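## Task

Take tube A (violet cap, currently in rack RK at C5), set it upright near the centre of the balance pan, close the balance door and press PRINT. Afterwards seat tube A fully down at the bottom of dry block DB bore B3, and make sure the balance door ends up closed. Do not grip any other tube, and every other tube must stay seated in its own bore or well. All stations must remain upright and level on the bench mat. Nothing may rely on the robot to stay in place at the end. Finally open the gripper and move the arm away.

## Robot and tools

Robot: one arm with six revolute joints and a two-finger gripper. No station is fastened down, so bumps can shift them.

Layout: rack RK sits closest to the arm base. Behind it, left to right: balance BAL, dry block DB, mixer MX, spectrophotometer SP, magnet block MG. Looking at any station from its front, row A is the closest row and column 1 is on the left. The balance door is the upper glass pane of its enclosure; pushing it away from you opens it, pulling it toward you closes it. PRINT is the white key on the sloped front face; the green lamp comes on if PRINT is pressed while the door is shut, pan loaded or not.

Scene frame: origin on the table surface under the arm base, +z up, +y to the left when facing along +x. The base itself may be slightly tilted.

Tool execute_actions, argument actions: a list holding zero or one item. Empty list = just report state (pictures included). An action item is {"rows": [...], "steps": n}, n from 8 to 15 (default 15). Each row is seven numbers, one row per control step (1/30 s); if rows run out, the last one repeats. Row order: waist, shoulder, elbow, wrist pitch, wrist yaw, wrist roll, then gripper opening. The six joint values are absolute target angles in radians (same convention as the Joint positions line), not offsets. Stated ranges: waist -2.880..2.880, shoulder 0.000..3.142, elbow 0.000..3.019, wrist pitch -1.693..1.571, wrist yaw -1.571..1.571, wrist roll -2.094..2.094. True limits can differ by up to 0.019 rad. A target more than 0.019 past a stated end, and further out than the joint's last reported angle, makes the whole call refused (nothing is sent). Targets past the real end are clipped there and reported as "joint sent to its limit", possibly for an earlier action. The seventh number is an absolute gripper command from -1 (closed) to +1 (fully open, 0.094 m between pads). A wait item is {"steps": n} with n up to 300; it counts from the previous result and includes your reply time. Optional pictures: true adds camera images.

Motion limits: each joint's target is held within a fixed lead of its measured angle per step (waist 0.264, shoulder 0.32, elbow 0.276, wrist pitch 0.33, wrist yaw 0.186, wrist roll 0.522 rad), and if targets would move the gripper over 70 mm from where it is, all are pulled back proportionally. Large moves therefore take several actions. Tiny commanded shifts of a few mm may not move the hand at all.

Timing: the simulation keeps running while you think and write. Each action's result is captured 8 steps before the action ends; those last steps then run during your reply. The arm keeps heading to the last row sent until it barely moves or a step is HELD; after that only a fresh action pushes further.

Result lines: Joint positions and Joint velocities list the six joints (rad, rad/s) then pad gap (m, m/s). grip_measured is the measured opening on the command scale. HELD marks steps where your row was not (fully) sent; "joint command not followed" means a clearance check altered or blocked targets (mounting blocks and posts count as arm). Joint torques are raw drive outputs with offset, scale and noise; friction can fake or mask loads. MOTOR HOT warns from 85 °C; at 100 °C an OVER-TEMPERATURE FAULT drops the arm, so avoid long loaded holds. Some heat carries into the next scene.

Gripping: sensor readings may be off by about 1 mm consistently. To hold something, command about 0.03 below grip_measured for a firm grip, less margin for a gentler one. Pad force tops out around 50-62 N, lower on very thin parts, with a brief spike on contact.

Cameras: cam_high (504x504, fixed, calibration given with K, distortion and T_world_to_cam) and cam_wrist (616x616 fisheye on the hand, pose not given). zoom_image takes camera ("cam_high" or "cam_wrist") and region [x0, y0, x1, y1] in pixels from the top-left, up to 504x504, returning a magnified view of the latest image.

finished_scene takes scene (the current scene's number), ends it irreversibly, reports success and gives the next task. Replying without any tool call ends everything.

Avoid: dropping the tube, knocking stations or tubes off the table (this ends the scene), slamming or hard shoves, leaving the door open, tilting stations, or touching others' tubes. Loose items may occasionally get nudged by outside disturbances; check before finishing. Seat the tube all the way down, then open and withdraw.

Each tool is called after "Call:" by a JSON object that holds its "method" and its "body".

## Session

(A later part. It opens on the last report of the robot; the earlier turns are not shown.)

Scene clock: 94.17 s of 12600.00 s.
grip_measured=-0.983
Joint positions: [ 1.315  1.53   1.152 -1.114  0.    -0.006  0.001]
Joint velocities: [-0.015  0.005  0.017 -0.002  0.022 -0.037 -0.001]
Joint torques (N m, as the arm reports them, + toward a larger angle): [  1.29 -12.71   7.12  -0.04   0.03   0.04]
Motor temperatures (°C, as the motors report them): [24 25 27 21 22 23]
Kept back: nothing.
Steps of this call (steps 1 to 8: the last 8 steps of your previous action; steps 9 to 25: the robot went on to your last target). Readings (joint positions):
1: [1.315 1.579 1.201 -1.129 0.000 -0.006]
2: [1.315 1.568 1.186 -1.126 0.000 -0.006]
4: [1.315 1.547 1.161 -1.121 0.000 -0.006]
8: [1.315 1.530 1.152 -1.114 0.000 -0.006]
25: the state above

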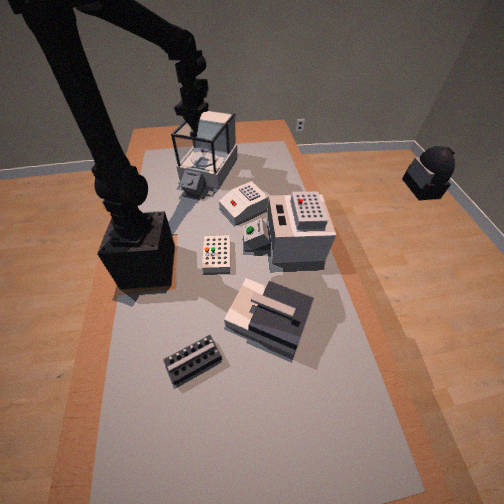

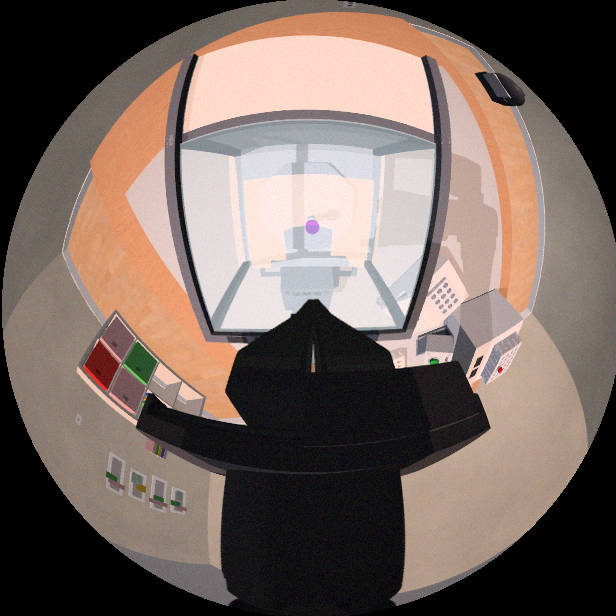

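Call:
{"method": "execute_actions", "body": {"actions": [{"rows":[[1.33,1.51,1.14,-1.115,0,0,-1],[1.33,1.505,1.133,-1.115,0,0,-1],[1.33,1.505,1.133,-1.115,0,0,-1],[1.33,1.505,1.133,-1.115,0,0,-1],[1.33,1.505,1.133,-1.115,0,0,-1],[1.33,1.505,1.133,-1.115,0,0,-1],[1.33,1.52,1.17,-1.13,0,0,-1],[1.33,1.52,1.21,-1.16,0,0,-1],[1.33,1.52,1.25,-1.2,0,0,-1],[1.33,1.51,1.28,-1.24,0,0,-1],[1.33,1.5,1.3,-1.28,0,0,-1]]}]}}

Call:
{"method": "execute_actions", "body": {"actions": [{"rows":[[1.33,1.47,1.28,-1.3,0,0,-1],[1.33,1.44,1.25,-1.31,0,0,-1],[1.33,1.41,1.22,-1.32,0,0,-1],[1.33,1.38,1.19,-1.33,0,0,-1],[1.33,1.35,1.16,-1.34,0,0,-1],[1.33,1.32,1.13,-1.35,0,0,-1],[1.33,1.29,1.1,-1.36,0,0,-1],[1.33,1.26,1.06,-1.36,0,0,-1],[1.33,1.24,1.02,-1.34,0,0,-1],[1.33,1.23,0.98,-1.31,0,0,-1],[1.33,1.23,0.93,-1.27,0,0,-1]]}]}}

Call:
{"method": "execute_actions", "body": {"actions": [{"steps":30}], "pictures": true}}

Call:
{"method": "zoom_image", "body": {"camera": "cam_wrist", "region": [210,120,410,320]}}

Scene clock: 95.20 s of 12600.00 s.
grip_measured=-0.983
Joint positions: [ 1.315  1.521  1.145 -1.107  0.    -0.006  0.001]
Joint velocities: [-0.015 -0.015  0.012 -0.012 -0.051  0.037 -0.001]
Joint torques (N m, as the arm reports them, + toward a larger angle): [  1.34 -11.79   9.28  -0.76   0.03   0.03]
Motor temperatures (°C, as the motors report them): [24 25 27 21 22 23]
Steps of this call (steps 1 to 15: the robot went on to your last target; steps 16 to 24: nothing new was sent; steps 25 to 31: the first 7 steps of this action). Readings (joint positions):
25: [1.315 1.530 1.151 -1.113 0.000 -0.006]
26: [1.315 1.528 1.150 -1.112 0.000 -0.006]
28: [1.315 1.525 1.146 -1.108 0.000 -0.006]
31: the state above

Scene clock: 95.70 s of 12600.00 s.
grip_measured=-0.983
Joint positions: [ 1.315  1.376  1.148 -1.322  0.    -0.006  0.001]
Joint velocities: [-0.015 -1.06  -0.896 -0.369 -0.022  0.037 -0.001]
Joint torques (N m, as the arm reports them, + toward a larger angle): [  1.42 -11.84   7.96  -0.48   0.03   0.04]
Motor temperatures (°C, as the motors report them): [24 25 27 21 22 23]
Steps of this call (steps 1 to 8: the last 8 steps of your previous action; steps 9 to 15: the first 7 steps of this action). Readings (joint positions):
9: [1.315 1.511 1.258 -1.265 0.000 -0.006]
10: [1.315 1.501 1.256 -1.272 0.000 -0.006]
12: [1.315 1.468 1.232 -1.289 0.000 -0.006]
15: the state above

Scene clock: 96.70 s of 12600.00 s.
grip_measured=-0.983
Joint positions: [ 1.315  1.233  0.912 -1.28   0.    -0.006  0.001]
Joint velocities: [-0.015 -0.024  0.007 -0.002  0.007  0.022  0.001]
Joint torques (N m, as the arm reports them, + toward a larger angle): [ 1.49 -7.58  8.75  0.19  0.02  0.04]
Motor temperatures (°C, as the motors report them): [24 25 27 21 22 23]
Kept back: nothing.
Steps of this call (steps 1 to 8: the last 8 steps of your previous action; steps 9 to 30: the robot went on to your last target). Readings (joint positions):
1: [1.315 1.340 1.115 -1.333 0.000 -0.006]
2: [1.315 1.302 1.080 -1.337 0.000 -0.006]
4: [1.315 1.236 1.005 -1.324 0.000 -0.006]
8: [1.315 1.207 0.917 -1.298 0.000 -0.006]
30: the state above
The arm was judged still, so your last target was given up. Only a new action makes it travel on or press farther. Fingers that are still opening or closing keep moving.

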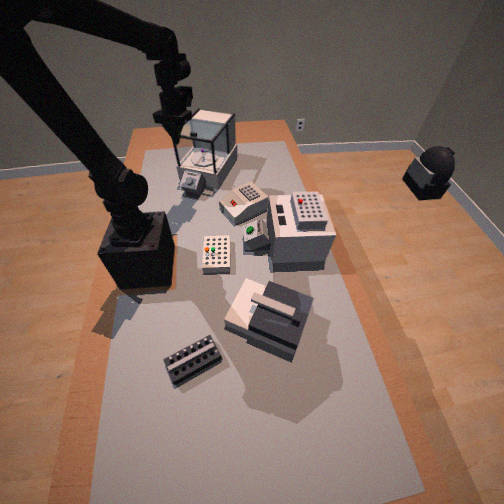

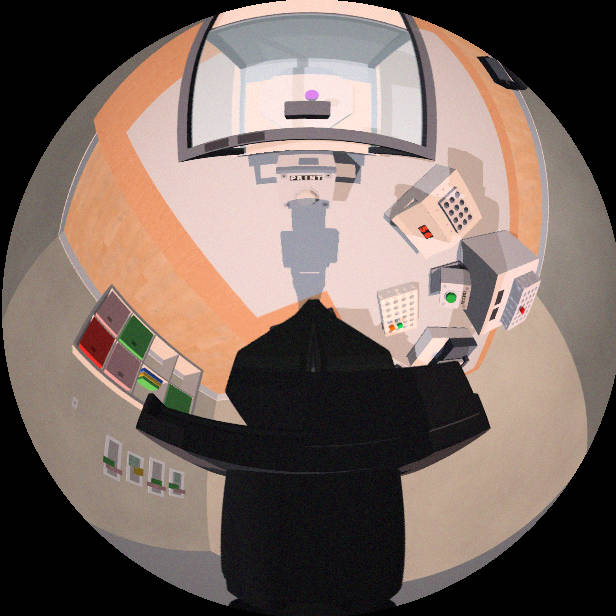

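Region (210, 120, 410, 320) of cam_wrist's 616x616 image, scaled by 2.520, with more detail than that image has.

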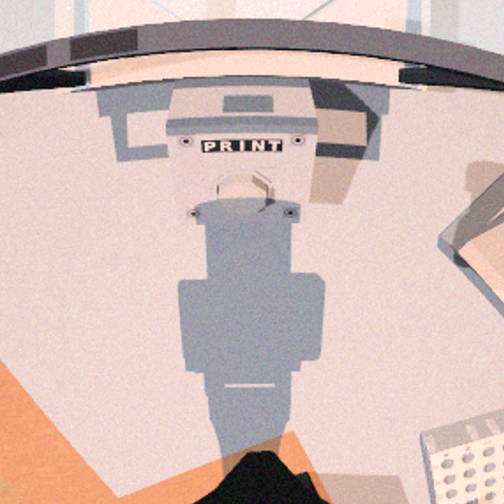

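Call:
{"method": "execute_actions", "body": {"actions": [{"rows":[[1.35,1.21,0.87,-1.23,0,0,-1],[1.35,1.19,0.82,-1.18,0,0,-1],[1.35,1.17,0.77,-1.12,0,0,-1],[1.35,1.15,0.72,-1.06,0,0,-1],[1.35,1.13,0.67,-1.0,0,0,-1],[1.35,1.12,0.62,-0.93,0,0,-1],[1.35,1.11,0.57,-0.86,0,0,-1],[1.35,1.1,0.53,-0.79,0,0,-1],[1.35,1.095,0.49,-0.72,0,0,-1],[1.35,1.095,0.45,-0.65,0,0,-1],[1.35,1.095,0.42,-0.58,0,0,-1],[1.35,1.095,0.39,-0.51,0,0,-1],[1.35,1.095,0.37,-0.44,0,0,-1],[1.35,1.095,0.36,-0.37,0,0,-1],[1.35,1.095,0.35,-0.31,0,0,-1]]}]}}

Call:
{"method": "execute_actions", "body": {"actions": [{"steps":35}], "pictures": true}}

Call:
{"method": "zoom_image", "body": {"camera": "cam_high", "region": [130,90,250,220]}}

Scene clock: 97.80 s of 12600.00 s.
grip_measured=-0.983
Joint positions: [ 1.337  1.141  0.657 -0.992  0.    -0.006  0.001]
Joint velocities: [ 0.005 -0.513 -1.575  1.814  0.037  0.051  0.001]
Joint torques (N m, as the arm reports them, + toward a larger angle): [ 1.36 -5.52  7.58 -0.14  0.03  0.04]
Motor temperatures (°C, as the motors report them): [24 25 27 21 22 23]
Steps of this call (steps 1 to 26: nothing new was sent; steps 27 to 33: the first 7 steps of this action). Readings (joint positions):
27: [1.316 1.232 0.907 -1.272 0.000 -0.006]
28: [1.320 1.226 0.890 -1.246 0.000 -0.006]
30: [1.330 1.198 0.818 -1.158 0.000 -0.006]
33: the state above

Scene clock: 98.97 s of 12600.00 s.
grip_measured=-0.983
Joint positions: [ 1.337  1.103  0.33  -0.327  0.    -0.006  0.001]
Joint velocities: [-0.015  0.005 -0.022  0.007  0.007  0.037  0.001]
Joint torques (N m, as the arm reports them, + toward a larger angle): [ 1.36 -4.69  7.51  1.25  0.02  0.04]
Motor temperatures (°C, as the motors report them): [24 25 27 21 22 23]
Kept back: nothing.
Steps of this call (steps 1 to 8: the last 8 steps of your previous action; steps 9 to 30: the robot went on to your last target; steps 31 to 35: nothing new was sent). Readings (joint positions):
1: [1.337 1.125 0.602 -0.930 0.000 -0.006]
2: [1.337 1.114 0.551 -0.866 0.000 -0.006]
4: [1.337 1.104 0.461 -0.734 0.000 -0.006]
8: [1.337 1.104 0.344 -0.467 0.000 -0.006]
35: the state above
The arm was judged still, so your last target was given up. Only a new action makes it travel on or press farther. Fingers that are still opening or closing keep moving.

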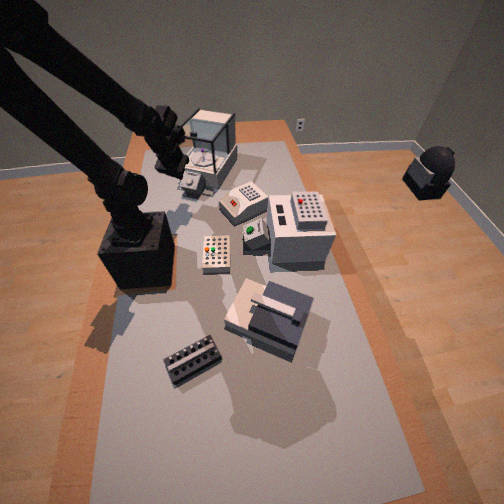

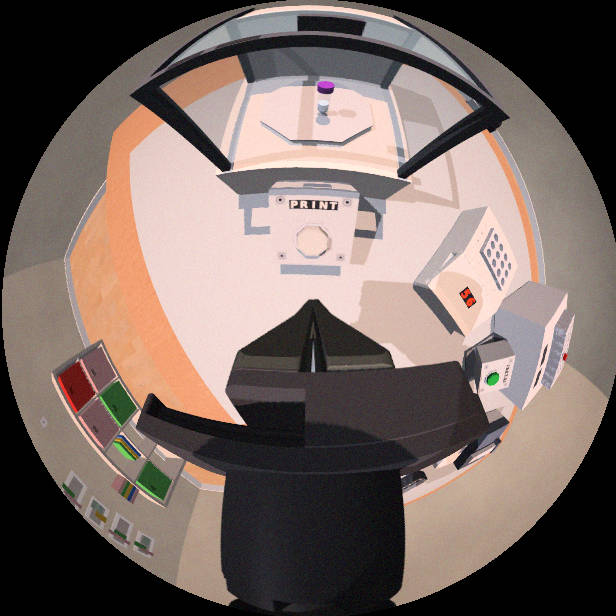

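Region (130, 90, 250, 220) of cam_high's 504x504 image, scaled by 3.877, with more detail than that image has; it fills the left 465 columns of this view, and the rest is white.

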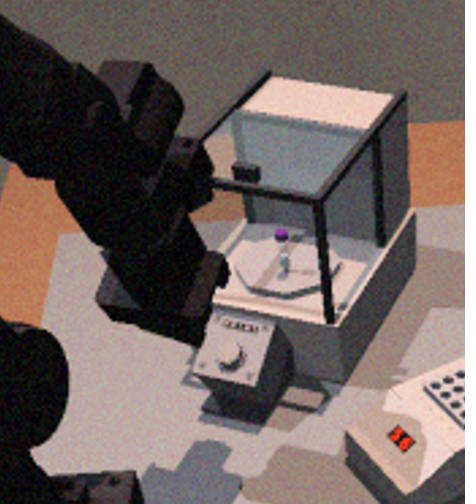

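Call:
{"method": "execute_actions", "body": {"actions": [{"rows":[[1.35,1.12,0.36,-0.3,0,0,-1],[1.35,1.14,0.365,-0.28,0,0,-1],[1.35,1.16,0.37,-0.26,0,0,-1],[1.35,1.18,0.375,-0.24,0,0,-1],[1.35,1.2,0.38,-0.22,0,0,-1],[1.35,1.22,0.38,-0.2,0,0,-1],[1.35,1.24,0.38,-0.18,0,0,-1]]}]}}

Call:
{"method": "execute_actions", "body": {"actions": [{"steps":30}], "pictures": true}}

Call:
{"method": "zoom_image", "body": {"camera": "cam_high", "region": [130,90,250,220]}}

Scene clock: 99.77 s of 12600.00 s.
grip_measured=-0.983
Joint positions: [ 1.337  1.194  0.337 -0.235  0.    -0.006  0.001]
Joint velocities: [ 0.005  0.689  0.081  0.589  0.081  0.081 -0.001]
Joint torques (N m, as the arm reports them, + toward a larger angle): [ 1.43 -4.48  8.42  1.01  0.02  0.04]
Motor temperatures (°C, as the motors report them): [24 25 27 21 22 23]
Steps of this call (steps 1 to 17: nothing new was sent; steps 18 to 24: the first 7 steps of this action). Readings (joint positions):
18: [1.337 1.104 0.330 -0.325 0.000 -0.006]
19: [1.337 1.108 0.330 -0.319 0.000 -0.006]
21: [1.337 1.131 0.331 -0.290 0.000 -0.006]
24: the state above

Scene clock: 100.77 s of 12600.00 s.
grip_measured=-0.983
Joint positions: [ 1.337  1.248  0.343 -0.197  0.    -0.006  0.001]
Joint velocities: [-0.005 -0.005 -0.002  0.017  0.007  0.022 -0.   ]
Joint torques (N m, as the arm reports them, + toward a larger angle): [ 1.37 -5.79  7.94  1.24  0.02  0.04]
Motor temperatures (°C, as the motors report them): [24 25 27 21 22 23]
Kept back: nothing.
Steps of this call (steps 1 to 8: the last 8 steps of your previous action; steps 9 to 30: the robot went on to your last target). Readings (joint positions):
1: [1.337 1.215 0.340 -0.219 0.000 -0.006]
2: [1.337 1.232 0.342 -0.209 0.000 -0.006]
4: [1.337 1.247 0.343 -0.201 0.000 -0.006]
8: [1.337 1.248 0.343 -0.197 0.000 -0.006]
30: the state above
The arm was judged still, so your last target was given up. Only a new action makes it travel on or press farther. Fingers that are still opening or closing keep moving.

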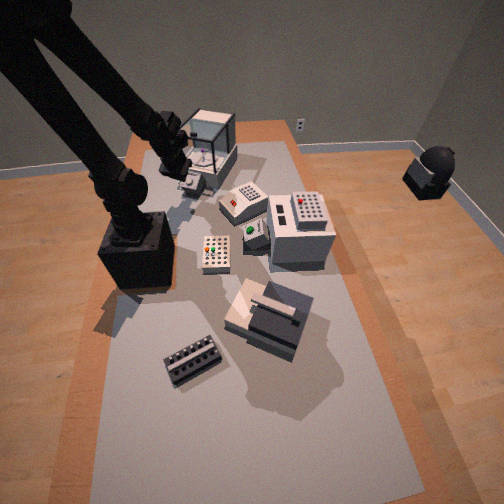

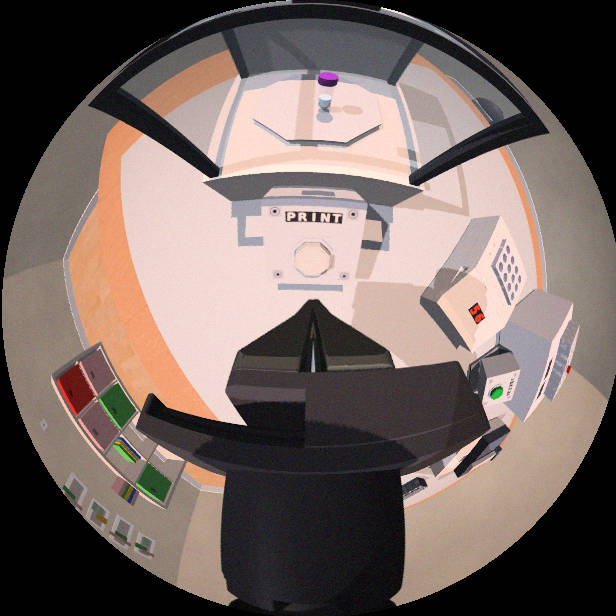

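Region (130, 90, 250, 220) of cam_high's 504x504 image, scaled by 3.877, with more detail than that image has; it fills the left 465 columns of this view, and the rest is white.

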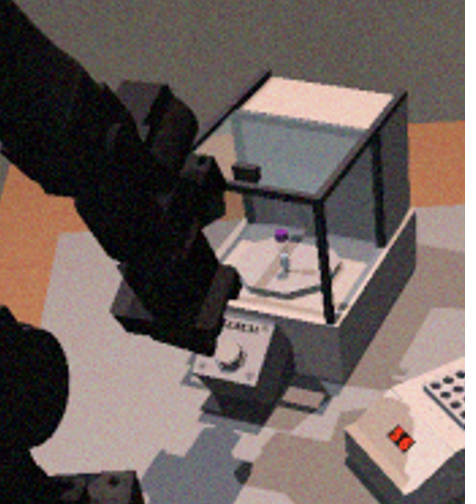

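Call:
{"method": "execute_actions", "body": {"actions": [{"rows":[[1.35,1.255,0.38,-0.16,0,0,-1],[1.35,1.27,0.38,-0.14,0,0,-1],[1.35,1.285,0.38,-0.12,0,0,-1],[1.35,1.3,0.38,-0.1,0,0,-1],[1.35,1.315,0.38,-0.08,0,0,-1],[1.35,1.33,0.38,-0.06,0,0,-1],[1.35,1.345,0.38,-0.04,0,0,-1],[1.35,1.36,0.38,-0.02,0,0,-1]]}]}}

Call:
{"method": "execute_actions", "body": {"actions": [{"steps":30}], "pictures": true}}

Call:
{"method": "zoom_image", "body": {"camera": "cam_high", "region": [130,90,250,220]}}

Scene clock: 101.57 s of 12600.00 s.
grip_measured=-0.983
Joint positions: [ 1.337  1.306  0.346 -0.094  0.    -0.006  0.001]
Joint velocities: [-0.005  0.484 -0.012  0.574  0.11  -0.007 -0.002]
Joint torques (N m, as the arm reports them, + toward a larger angle): [ 1.33 -5.11  7.35  1.12  0.03  0.04]
Motor temperatures (°C, as the motors report them): [24 25 27 21 22 23]
Steps of this call (steps 1 to 17: nothing new was sent; steps 18 to 24: the first 7 steps of this action). Readings (joint positions):
18: [1.337 1.248 0.343 -0.194 0.000 -0.006]
19: [1.337 1.250 0.343 -0.185 0.000 -0.006]
21: [1.337 1.263 0.344 -0.152 0.000 -0.006]
24: the state above

Scene clock: 102.57 s of 12600.00 s.
grip_measured=-0.983
Joint positions: [ 1.337  1.364  0.347 -0.038  0.    -0.006  0.001]
Joint velocities: [-0.015  0.005 -0.002 -0.012 -0.051 -0.022 -0.001]
Joint torques (N m, as the arm reports them, + toward a larger angle): [ 1.31 -6.36  6.95  1.35  0.03  0.03]
Motor temperatures (°C, as the motors report them): [24 25 27 21 22 23]
Kept back: nothing.
Steps of this call (steps 1 to 8: the last 8 steps of your previous action; steps 9 to 30: the robot went on to your last target). Readings (joint positions):
1: [1.337 1.324 0.346 -0.074 0.000 -0.006]
2: [1.337 1.340 0.347 -0.059 0.000 -0.006]
4: [1.337 1.360 0.347 -0.045 0.000 -0.006]
8: [1.337 1.364 0.347 -0.039 0.000 -0.006]
30: the state above
The arm was judged still, so your last target was given up. Only a new action makes it travel on or press farther. Fingers that are still opening or closing keep moving.

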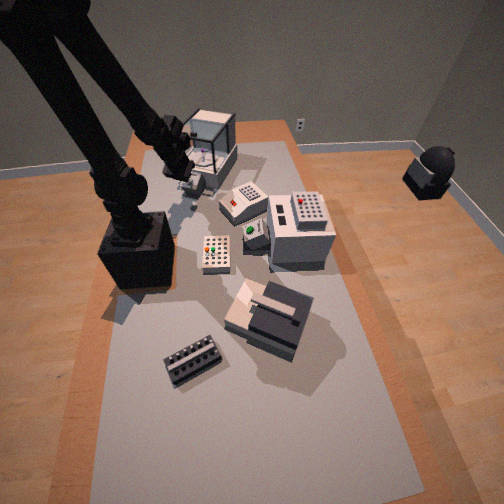

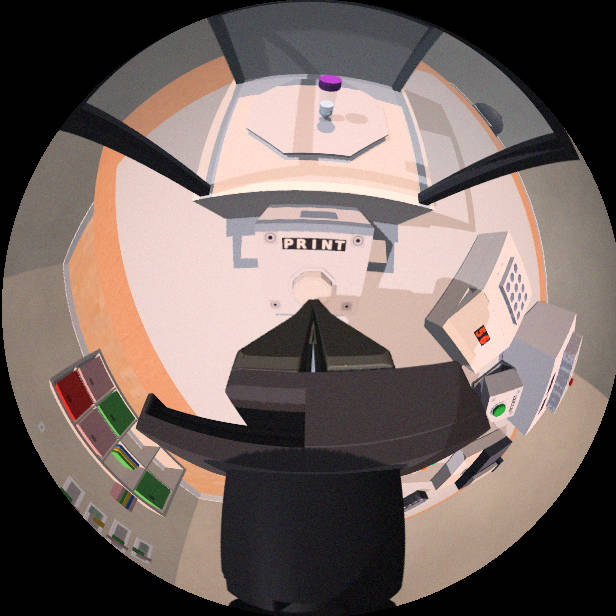

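Region (130, 90, 250, 220) of cam_high's 504x504 image, scaled by 3.877, with more detail than that image has; it fills the left 465 columns of this view, and the rest is white.

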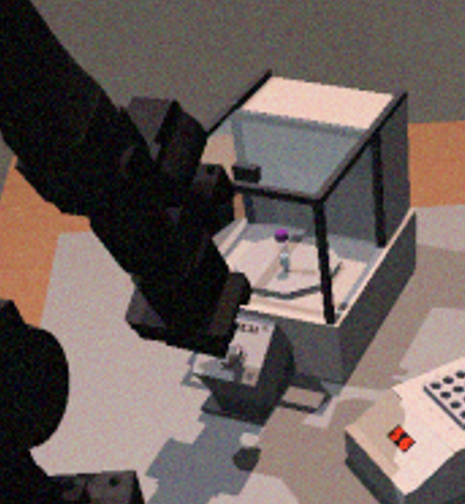

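Call:
{"method": "execute_actions", "body": {"actions": [{"rows":[[1.35,1.37,0.38,-0.01,0,0,-1],[1.35,1.38,0.38,0,0,0,-1],[1.35,1.39,0.38,0.01,0,0,-1],[1.35,1.4,0.38,0.02,0,0,-1],[1.35,1.41,0.38,0.03,0,0,-1],[1.35,1.42,0.38,0.04,0,0,-1]]}]}}

Call:
{"method": "execute_actions", "body": {"actions": [{"steps":25}], "pictures": true}}

Scene clock: 103.17 s of 12600.00 s.
grip_measured=-0.983
Joint positions: [ 1.337  1.4    0.349  0.013  0.    -0.006  0.001]
Joint velocities: [-0.015  0.288  0.012  0.168 -0.066 -0.066  0.   ]
Joint torques (N m, as the arm reports them, + toward a larger angle): [ 1.29 -5.89  6.52  1.21  0.02  0.04]
Motor temperatures (°C, as the motors report them): [24 25 27 21 22 23]
Steps of this call (steps 1 to 11: nothing new was sent; steps 12 to 18: the first 7 steps of this action). Readings (joint positions):
12: [1.337 1.364 0.347 -0.036 0.000 -0.006]
13: [1.337 1.365 0.347 -0.032 0.000 -0.006]
15: [1.337 1.373 0.348 -0.015 0.000 -0.006]
18: the state above

Scene clock: 104.00 s of 12600.00 s.
grip_measured=-0.983
Joint positions: [ 1.337  1.416  0.35   0.02   0.    -0.006  0.001]
Joint velocities: [-0.015  0.015  0.017 -0.002 -0.037 -0.037 -0.001]
Joint torques (N m, as the arm reports them, + toward a larger angle): [ 1.31 -5.97  6.44  1.41  0.03  0.04]
Motor temperatures (°C, as the motors report them): [24 25 27 21 22 23]
Kept back: nothing.
Steps of this call (steps 1 to 8: the last 8 steps of your previous action; steps 9 to 25: the robot went on to your last target). Readings (joint positions):
1: [1.337 1.409 0.350 0.017 0.000 -0.006]
2: [1.337 1.414 0.350 0.020 0.000 -0.006]
4: [1.337 1.416 0.350 0.020 0.000 -0.006]
8: [1.337 1.416 0.350 0.020 0.000 -0.006]
25: the state above

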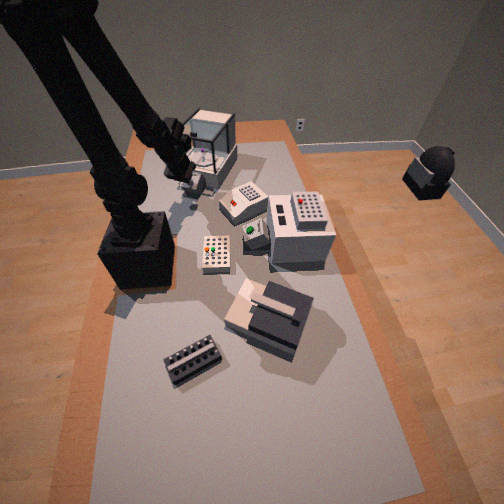

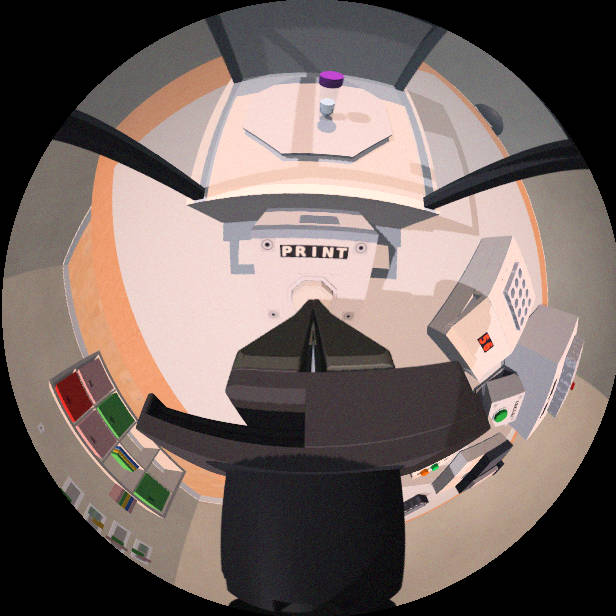

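Touching; press more.

Call:
{"method": "execute_actions", "body": {"actions": [{"rows":[[1.35,1.43,0.37,0.04,0,0,-1],[1.35,1.44,0.36,0.04,0,0,-1],[1.35,1.45,0.35,0.04,0,0,-1]]}]}}

Call:
{"method": "execute_actions", "body": {"actions": [{"steps":15}], "pictures": true}}

Call:
{"method": "zoom_image", "body": {"camera": "cam_high", "region": [130,90,250,220]}}

Scene clock: 104.57 s of 12600.00 s.
grip_measured=-0.983
Joint positions: [ 1.337  1.432  0.35   0.026  0.    -0.006  0.001]
Joint velocities: [-0.015  0.034  0.017 -0.007 -0.007  0.022  0.001]
Joint torques (N m, as the arm reports them, + toward a larger angle): [ 1.32 -5.12  4.06  1.22  0.03  0.04]
Motor temperatures (°C, as the motors report them): [24 25 27 21 22 23]
Steps of this call (steps 1 to 10: the robot went on to your last target; steps 11 to 17: the first 7 steps of this action). Readings (joint positions):
11: [1.337 1.416 0.350 0.020 0.000 -0.006]
12: [1.337 1.417 0.350 0.021 0.000 -0.006]
14: [1.337 1.423 0.350 0.025 0.000 -0.006]
17: the state above

Scene clock: 105.07 s of 12600.00 s.
grip_measured=-0.983
Joint positions: [ 1.337  1.433  0.35   0.026  0.    -0.006  0.001]
Joint velocities: [ 0.005  0.005  0.007 -0.002  0.007 -0.022 -0.   ]
Joint torques (N m, as the arm reports them, + toward a larger angle): [ 1.36 -5.    4.06  1.22  0.03  0.04]
Motor temperatures (°C, as the motors report them): [24 25 27 21 22 23]
Kept back: nothing.
Steps of this call (steps 1 to 8: the last 8 steps of your previous action; steps 9 to 15: the robot went on to your last target). Readings (joint positions):
1: [1.337 1.433 0.350 0.026 0.000 -0.006]
2: [1.337 1.433 0.350 0.026 0.000 -0.006]
4: [1.337 1.433 0.350 0.026 0.000 -0.006]
8: [1.337 1.433 0.350 0.026 0.000 -0.006]
15: the state above
The arm was judged still, so your last target was given up. Only a new action makes it travel on or press farther. Fingers that are still opening or closing keep moving.

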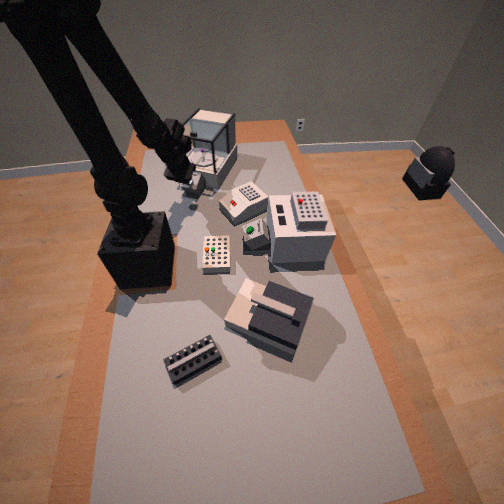

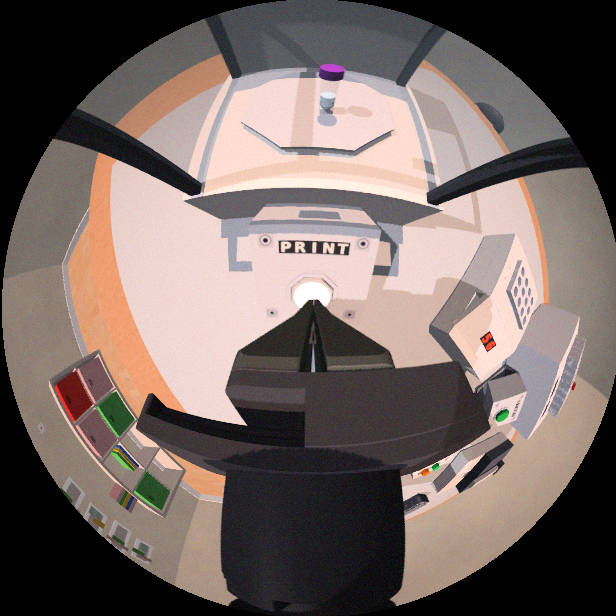

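Region (130, 90, 250, 220) of cam_high's 504x504 image, scaled by 3.877, with more detail than that image has; it fills the left 465 columns of this view, and the rest is white.

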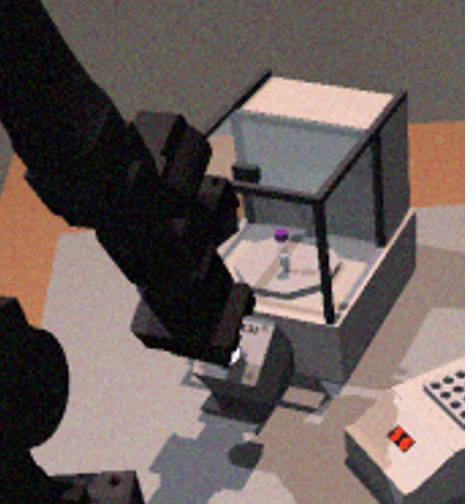

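Pressed. Retract and rise.

Call:
{"method": "execute_actions", "body": {"actions": [{"rows":[[1.345,1.41,0.38,0.0,0,0,-1],[1.345,1.38,0.38,-0.03,0,0,-1],[1.345,1.35,0.38,-0.06,0,0,-1],[1.345,1.31,0.38,-0.11,0,0,-1],[1.345,1.27,0.38,-0.16,0,0,-1],[1.345,1.23,0.38,-0.21,0,0,-1],[1.345,1.19,0.39,-0.27,0,0,-1],[1.345,1.15,0.4,-0.34,0,0,-1],[1.345,1.12,0.42,-0.42,0,0,-1],[1.345,1.1,0.45,-0.5,0,0,-1],[1.345,1.1,0.49,-0.58,0,0,-1],[1.345,1.1,0.53,-0.66,0,0,-1],[1.345,1.1,0.57,-0.74,0,0,-1],[1.345,1.11,0.61,-0.82,0,0,-1],[1.345,1.12,0.65,-0.9,0,0,-1]]}]}}

Call:
{"method": "execute_actions", "body": {"actions": [{"rows":[[1.33,1.14,0.7,-0.96,0,0,-1],[1.32,1.16,0.75,-1.02,0,0,-1],[1.31,1.18,0.8,-1.07,0,0,-1],[1.31,1.2,0.85,-1.12,0,0,-1],[1.31,1.22,0.9,-1.16,0,0,-1],[1.31,1.24,0.94,-1.19,0,0,-1],[1.31,1.27,0.98,-1.2,0,0,-1],[1.31,1.3,1.01,-1.2,0,0,-1],[1.31,1.33,1.04,-1.2,0,0,-1],[1.31,1.36,1.07,-1.19,0,0,-1],[1.31,1.39,1.09,-1.18,0,0,-1],[1.31,1.41,1.1,-1.18,0,0,-1]]}]}}

Call:
{"method": "execute_actions", "body": {"actions": [{"steps":30}], "pictures": true}}

Call:
{"method": "zoom_image", "body": {"camera": "cam_high", "region": [150,60,270,200]}}

Scene clock: 105.97 s of 12600.00 s.
grip_measured=-0.983
Joint positions: [ 1.337  1.288  0.351 -0.164  0.    -0.006  0.001]
Joint velocities: [-0.005 -1.255  0.022 -1.477 -0.051  0.022  0.   ]
Joint torques (N m, as the arm reports them, + toward a larger angle): [ 0.96 -7.43  7.77  0.78  0.03  0.04]
Motor temperatures (°C, as the motors report them): [24 25 27 21 22 23]
Steps of this call (steps 1 to 20: nothing new was sent; steps 21 to 27: the first 7 steps of this action). Readings (joint positions):
21: [1.337 1.431 0.350 0.023 0.000 -0.006]
22: [1.337 1.424 0.351 0.012 0.000 -0.006]
24: [1.337 1.390 0.351 -0.036 0.000 -0.006]
27: the state above

Scene clock: 106.47 s of 12600.00 s.
grip_measured=-0.983
Joint positions: [ 1.327  1.219  0.861 -1.139  0.    -0.006  0.001]
Joint velocities: [-0.054  0.64   1.355 -0.882 -0.051 -0.007  0.   ]
Joint torques (N m, as the arm reports them, + toward a larger angle): [-0.56 -6.14 10.13  0.18  0.02  0.04]
Motor temperatures (°C, as the motors report them): [24 25 27 21 22 23]
Steps of this call (steps 1 to 8: the last 8 steps of your previous action; steps 9 to 15: the first 7 steps of this action). Readings (joint positions):
9: [1.337 1.103 0.567 -0.816 0.000 -0.006]
10: [1.337 1.116 0.613 -0.886 0.000 -0.006]
12: [1.334 1.153 0.711 -1.008 0.000 -0.006]
15: the state above

Scene clock: 107.47 s of 12600.00 s.
grip_measured=-0.983
Joint positions: [ 1.325  1.425  1.077 -1.176  0.    -0.006  0.001]
Joint velocities: [-0.005 -0.005 -0.007 -0.007 -0.081 -0.081 -0.001]
Joint torques (N m, as the arm reports them, + toward a larger angle): [ -0.75 -11.54   9.16  -0.19   0.03   0.04]
Motor temperatures (°C, as the motors report them): [24 25 27 21 22 23]
Kept back: nothing.
Steps of this call (steps 1 to 8: the last 8 steps of your previous action; steps 9 to 30: the robot went on to your last target). Readings (joint positions):
1: [1.325 1.242 0.905 -1.161 0.000 -0.006]
2: [1.325 1.266 0.947 -1.174 0.000 -0.006]
4: [1.325 1.319 1.017 -1.178 0.000 -0.006]
8: [1.325 1.406 1.078 -1.176 0.000 -0.006]
30: the state above
The arm was judged still, so your last target was given up. Only a new action makes it travel on or press farther. Fingers that are still opening or closing keep moving.

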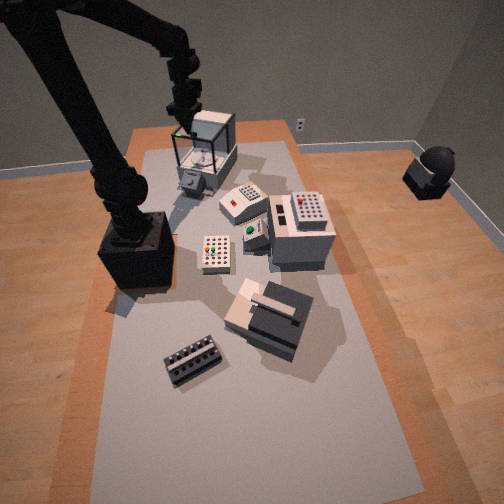

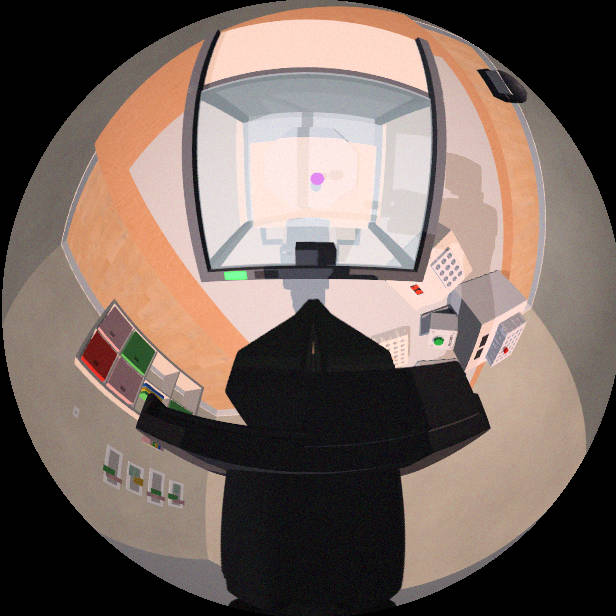

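Region (150, 60, 270, 200) of cam_high's 504x504 image, scaled by 3.600, with more detail than that image has; it fills the left 432 columns of this view, and the rest is white.

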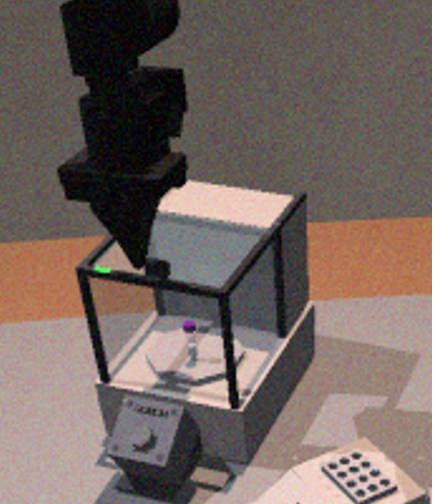

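Call:
{"method": "execute_actions", "body": {"actions": [{"rows":[[1.31,1.42,1.1,-1.16,0,0,-1],[1.31,1.43,1.1,-1.15,0,0,-1],[1.31,1.44,1.105,-1.14,0,0,-1],[1.31,1.45,1.11,-1.14,0,0,-1],[1.31,1.46,1.12,-1.14,0,0,-1],[1.31,1.47,1.13,-1.14,0,0,-1],[1.31,1.48,1.142,-1.14,0,0,-1],[1.31,1.49,1.154,-1.14,0,0,-1],[1.31,1.5,1.166,-1.14,0,0,-1],[1.31,1.51,1.178,-1.145,0,0,-1],[1.31,1.52,1.19,-1.145,0,0,-1],[1.31,1.53,1.202,-1.15,0,0,-1],[1.31,1.54,1.214,-1.15,0,0,-1],[1.31,1.55,1.226,-1.155,0,0,-1],[1.31,1.56,1.238,-1.16,0,0,-1]]}]}}

Call:
{"method": "execute_actions", "body": {"actions": [{"steps":25}], "pictures": true}}

Call:
{"method": "zoom_image", "body": {"camera": "cam_high", "region": [150,60,270,200]}}

Scene clock: 108.43 s of 12600.00 s.
grip_measured=-0.983
Joint positions: [ 1.325  1.445  1.08  -1.154  0.    -0.006  0.001]
Joint velocities: [-0.005  0.278  0.076 -0.012 -0.022 -0.066  0.   ]
Joint torques (N m, as the arm reports them, + toward a larger angle): [-0.7  -9.45 11.47  0.51  0.03  0.04]
Motor temperatures (°C, as the motors report them): [24 25 27 21 22 23]
Steps of this call (steps 1 to 22: nothing new was sent; steps 23 to 29: the first 7 steps of this action). Readings (joint positions):
23: [1.325 1.425 1.077 -1.175 0.000 -0.006]
24: [1.325 1.425 1.077 -1.173 0.000 -0.006]
26: [1.325 1.428 1.077 -1.161 0.000 -0.006]
29: the state above

Scene clock: 109.27 s of 12600.00 s.
grip_measured=-0.983
Joint positions: [ 1.325  1.561  1.185 -1.157  0.    -0.006  0.001]
Joint velocities: [-0.005 -0.005 -0.012 -0.017  0.051  0.007  0.001]
Joint torques (N m, as the arm reports them, + toward a larger angle): [ -0.73 -12.27  11.11  -0.18   0.03   0.04]
Motor temperatures (°C, as the motors report them): [24 25 28 21 22 23]
Kept back: nothing.
Steps of this call (steps 1 to 8: the last 8 steps of your previous action; steps 9 to 25: the robot went on to your last target). Readings (joint positions):
1: [1.325 1.456 1.085 -1.154 0.000 -0.006]
2: [1.325 1.469 1.093 -1.154 0.000 -0.006]
4: [1.325 1.496 1.113 -1.154 0.000 -0.006]
8: [1.325 1.541 1.158 -1.156 0.000 -0.006]
25: the state above

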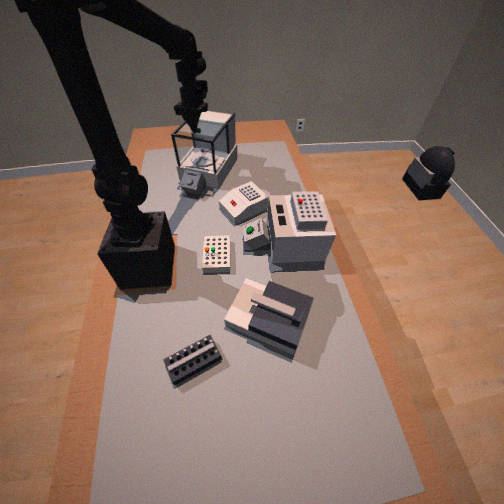

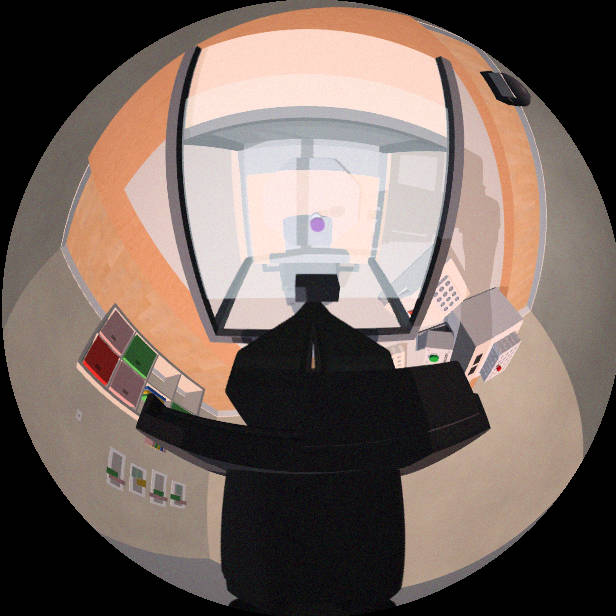

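Region (150, 60, 270, 200) of cam_high's 504x504 image, scaled by 3.600, with more detail than that image has; it fills the left 432 columns of this view, and the rest is white.

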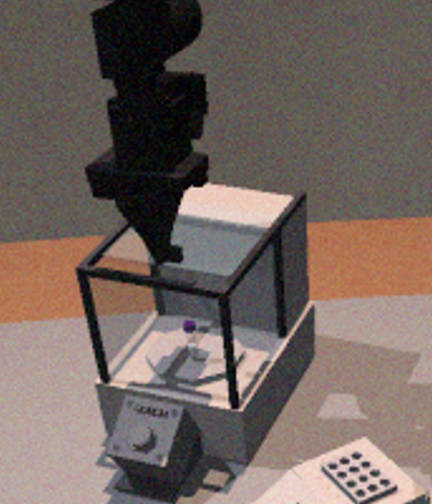

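Call:
{"method": "execute_actions", "body": {"actions": [{"rows":[[1.30,1.575,1.257,-1.16,0,0,-1],[1.30,1.59,1.276,-1.165,0,0,-1],[1.30,1.605,1.295,-1.17,0,0,-1],[1.30,1.62,1.314,-1.175,0,0,-1],[1.30,1.635,1.333,-1.18,0,0,-1],[1.30,1.65,1.352,-1.185,0,0,-1],[1.30,1.665,1.372,-1.19,0,0,-1],[1.30,1.68,1.392,-1.195,0,0,-1],[1.30,1.695,1.412,-1.2,0,0,-1],[1.30,1.71,1.432,-1.205,0,0,-1],[1.30,1.725,1.452,-1.21,0,0,-1],[1.30,1.74,1.472,-1.215,0,0,-1],[1.30,1.755,1.493,-1.22,0,0,-1],[1.30,1.77,1.514,-1.225,0,0,-1]]}]}}

Call:
{"method": "execute_actions", "body": {"actions": [{"steps":30}], "pictures": true}}

Call:
{"method": "zoom_image", "body": {"camera": "cam_high", "region": [150,60,270,200]}}

Scene clock: 109.90 s of 12600.00 s.
grip_measured=-0.983
Joint positions: [ 1.317  1.625  1.278 -1.185  0.    -0.006  0.001]
Joint velocities: [-0.024  0.503  0.652 -0.12   0.007  0.007 -0.001]
Joint torques (N m, as the arm reports them, + toward a larger angle): [ -0.91 -12.25  11.4    0.09   0.02   0.04]
Motor temperatures (°C, as the motors report them): [24 25 28 21 22 23]
Steps of this call (steps 1 to 12: the robot went on to your last target; steps 13 to 19: the first 7 steps of this action). Readings (joint positions):
13: [1.324 1.561 1.187 -1.158 0.000 -0.006]
14: [1.324 1.564 1.192 -1.161 0.000 -0.006]
16: [1.321 1.580 1.216 -1.172 0.000 -0.006]
19: the state above

Scene clock: 110.90 s of 12600.00 s.
grip_measured=-0.983
Joint positions: [ 1.317  1.77   1.464 -1.223  0.    -0.006  0.001]
Joint velocities: [-0.005  0.005 -0.012 -0.017 -0.022 -0.022 -0.   ]
Joint torques (N m, as the arm reports them, + toward a larger angle): [ -1.   -15.54  11.16  -0.16   0.03   0.04]
Motor temperatures (°C, as the motors report them): [24 25 28 21 22 23]
Kept back: nothing.
Steps of this call (steps 1 to 8: the last 8 steps of your previous action; steps 9 to 30: the robot went on to your last target). Readings (joint positions):
1: [1.317 1.641 1.300 -1.189 0.000 -0.006]
2: [1.317 1.658 1.323 -1.192 0.000 -0.006]
4: [1.317 1.691 1.366 -1.200 0.000 -0.006]
8: [1.317 1.749 1.443 -1.218 0.000 -0.006]
30: the state above
The arm was judged still, so your last target was given up. Only a new action makes it travel on or press farther. Fingers that are still opening or closing keep moving.

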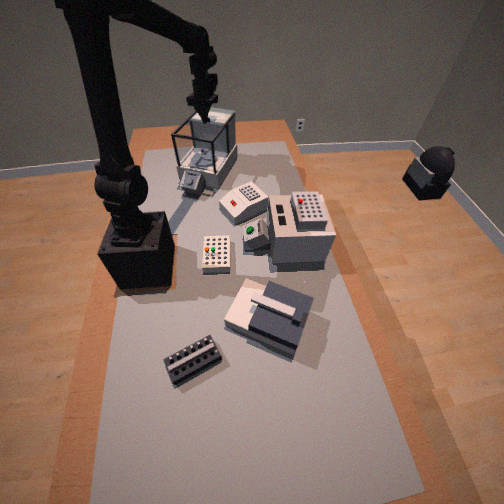

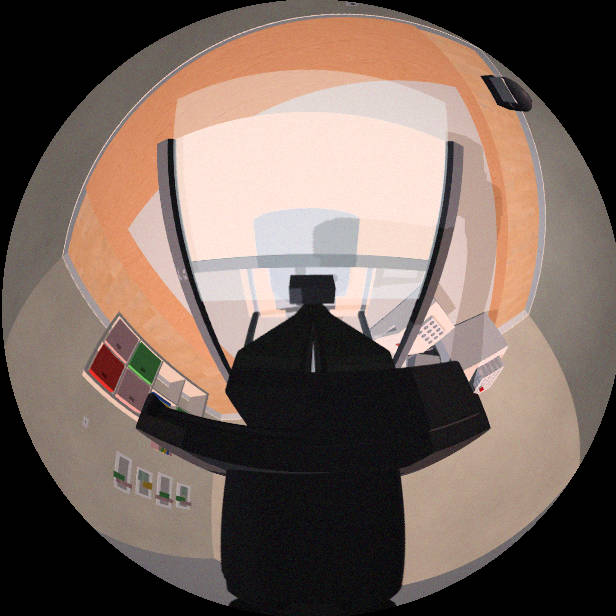

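Region (150, 60, 270, 200) of cam_high's 504x504 image, scaled by 3.600, with more detail than that image has; it fills the left 432 columns of this view, and the rest is white.

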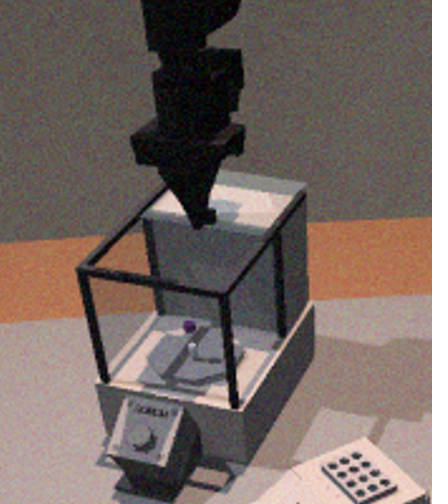

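Back to (1.617,1.20,−.98), open, then descend.

Call:
{"method": "execute_actions", "body": {"actions": [{"rows":[[1.30,1.75,1.46,-1.22,0,0,-1],[1.30,1.73,1.43,-1.2,0,0,-1],[1.30,1.71,1.4,-1.18,0,0,-0.9],[1.30,1.69,1.37,-1.16,0,0,-0.8],[1.30,1.67,1.34,-1.13,0,0,-0.7],[1.30,1.65,1.31,-1.1,0,0,-0.6],[1.30,1.63,1.28,-1.07,0,0,-0.55],[1.30,1.62,1.26,-1.04,0,0,-0.55],[1.30,1.61,1.24,-1.01,0,0,-0.55],[1.30,1.61,1.22,-0.98,0,0,-0.55],[1.30,1.61,1.21,-0.97,0,0,-0.55]]}]}}

Call:
{"method": "execute_actions", "body": {"actions": [{"rows":[[1.30,1.62,1.19,-0.94,0,0,-0.55],[1.30,1.626,1.17,-0.915,0,0,-0.55],[1.30,1.632,1.15,-0.89,0,0,-0.55],[1.30,1.638,1.13,-0.865,0,0,-0.55],[1.30,1.644,1.11,-0.84,0,0,-0.55],[1.30,1.65,1.095,-0.815,0,0,-0.55],[1.30,1.655,1.08,-0.79,0,0,-0.55]]}]}}

Call:
{"method": "execute_actions", "body": {"actions": [{"steps":25}], "pictures": true}}

Scene clock: 111.77 s of 12600.00 s.
grip_measured=-0.581
Joint positions: [ 1.317  1.699  1.323 -1.131  0.    -0.006  0.02 ]
Joint velocities: [-0.005 -0.581 -0.955  0.72   0.051 -0.007  0.059]
Joint torques (N m, as the arm reports them, + toward a larger angle): [ -0.98 -17.03   8.39   0.22   0.03   0.03]
Motor temperatures (°C, as the motors report them): [24 25 28 21 22 23]
Steps of this call (steps 1 to 19: nothing new was sent; steps 20 to 26: the first 7 steps of this action). Readings (joint positions):
20: [1.317 1.770 1.463 -1.223 0.000 -0.006]
21: [1.317 1.768 1.457 -1.219 0.000 -0.006]
23: [1.317 1.750 1.420 -1.193 0.000 -0.006]
26: the state above

Scene clock: 112.27 s of 12600.00 s.
grip_measured=-0.553
Joint positions: [ 1.317  1.627  1.111 -0.847  0.    -0.006  0.021]
Joint velocities: [ 0.005  0.122 -0.569  0.691 -0.007 -0.081  0.   ]
Joint torques (N m, as the arm reports them, + toward a larger angle): [ -0.96 -11.27   7.29   0.5    0.03   0.04]
Motor temperatures (°C, as the motors report them): [24 25 28 21 22 23]
Steps of this call (steps 1 to 8: the last 8 steps of your previous action; steps 9 to 15: the first 7 steps of this action). Readings (joint positions):
9: [1.317 1.621 1.200 -0.981 0.000 -0.006]
10: [1.317 1.621 1.194 -0.964 0.000 -0.006]
12: [1.317 1.621 1.169 -0.917 0.000 -0.006]
15: the state above

Scene clock: 113.10 s of 12600.00 s.
grip_measured=-0.553
Joint positions: [ 1.317  1.668  1.063 -0.802  0.    -0.006  0.021]
Joint velocities: [ 0.005 -0.005 -0.012  0.017 -0.037 -0.066  0.002]
Joint torques (N m, as the arm reports them, + toward a larger angle): [ -0.93 -13.74   7.78   0.58   0.03   0.04]
Motor temperatures (°C, as the motors report them): [24 25 28 21 22 23]
Kept back: nothing.
Steps of this call (steps 1 to 8: the last 8 steps of your previous action; steps 9 to 25: the robot went on to your last target). Readings (joint positions):
1: [1.317 1.633 1.093 -0.829 0.000 -0.006]
2: [1.317 1.641 1.081 -0.820 0.000 -0.006]
4: [1.317 1.657 1.067 -0.813 0.000 -0.006]
8: [1.317 1.668 1.063 -0.807 0.000 -0.006]
25: the state above

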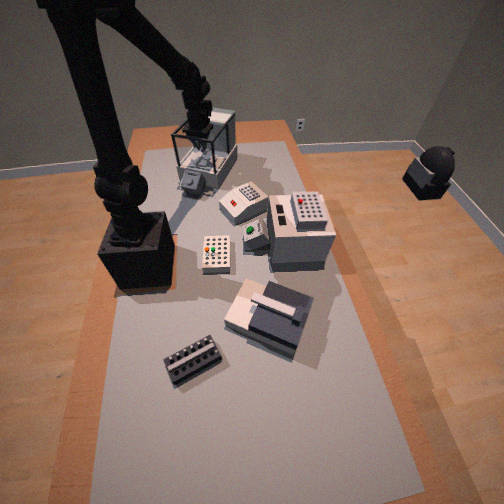

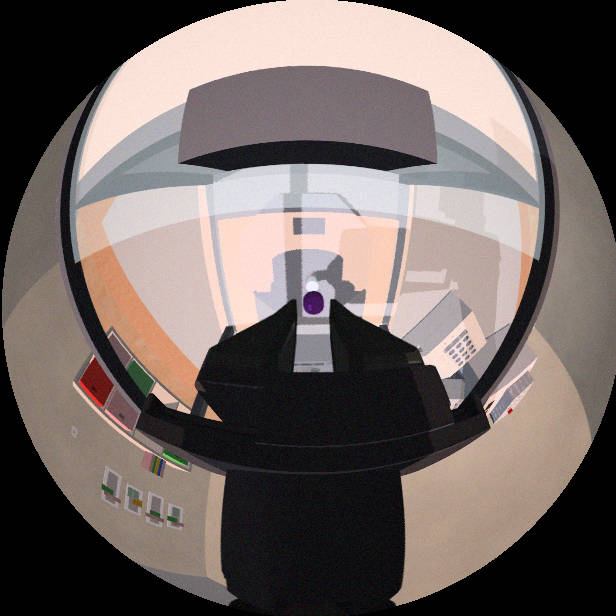

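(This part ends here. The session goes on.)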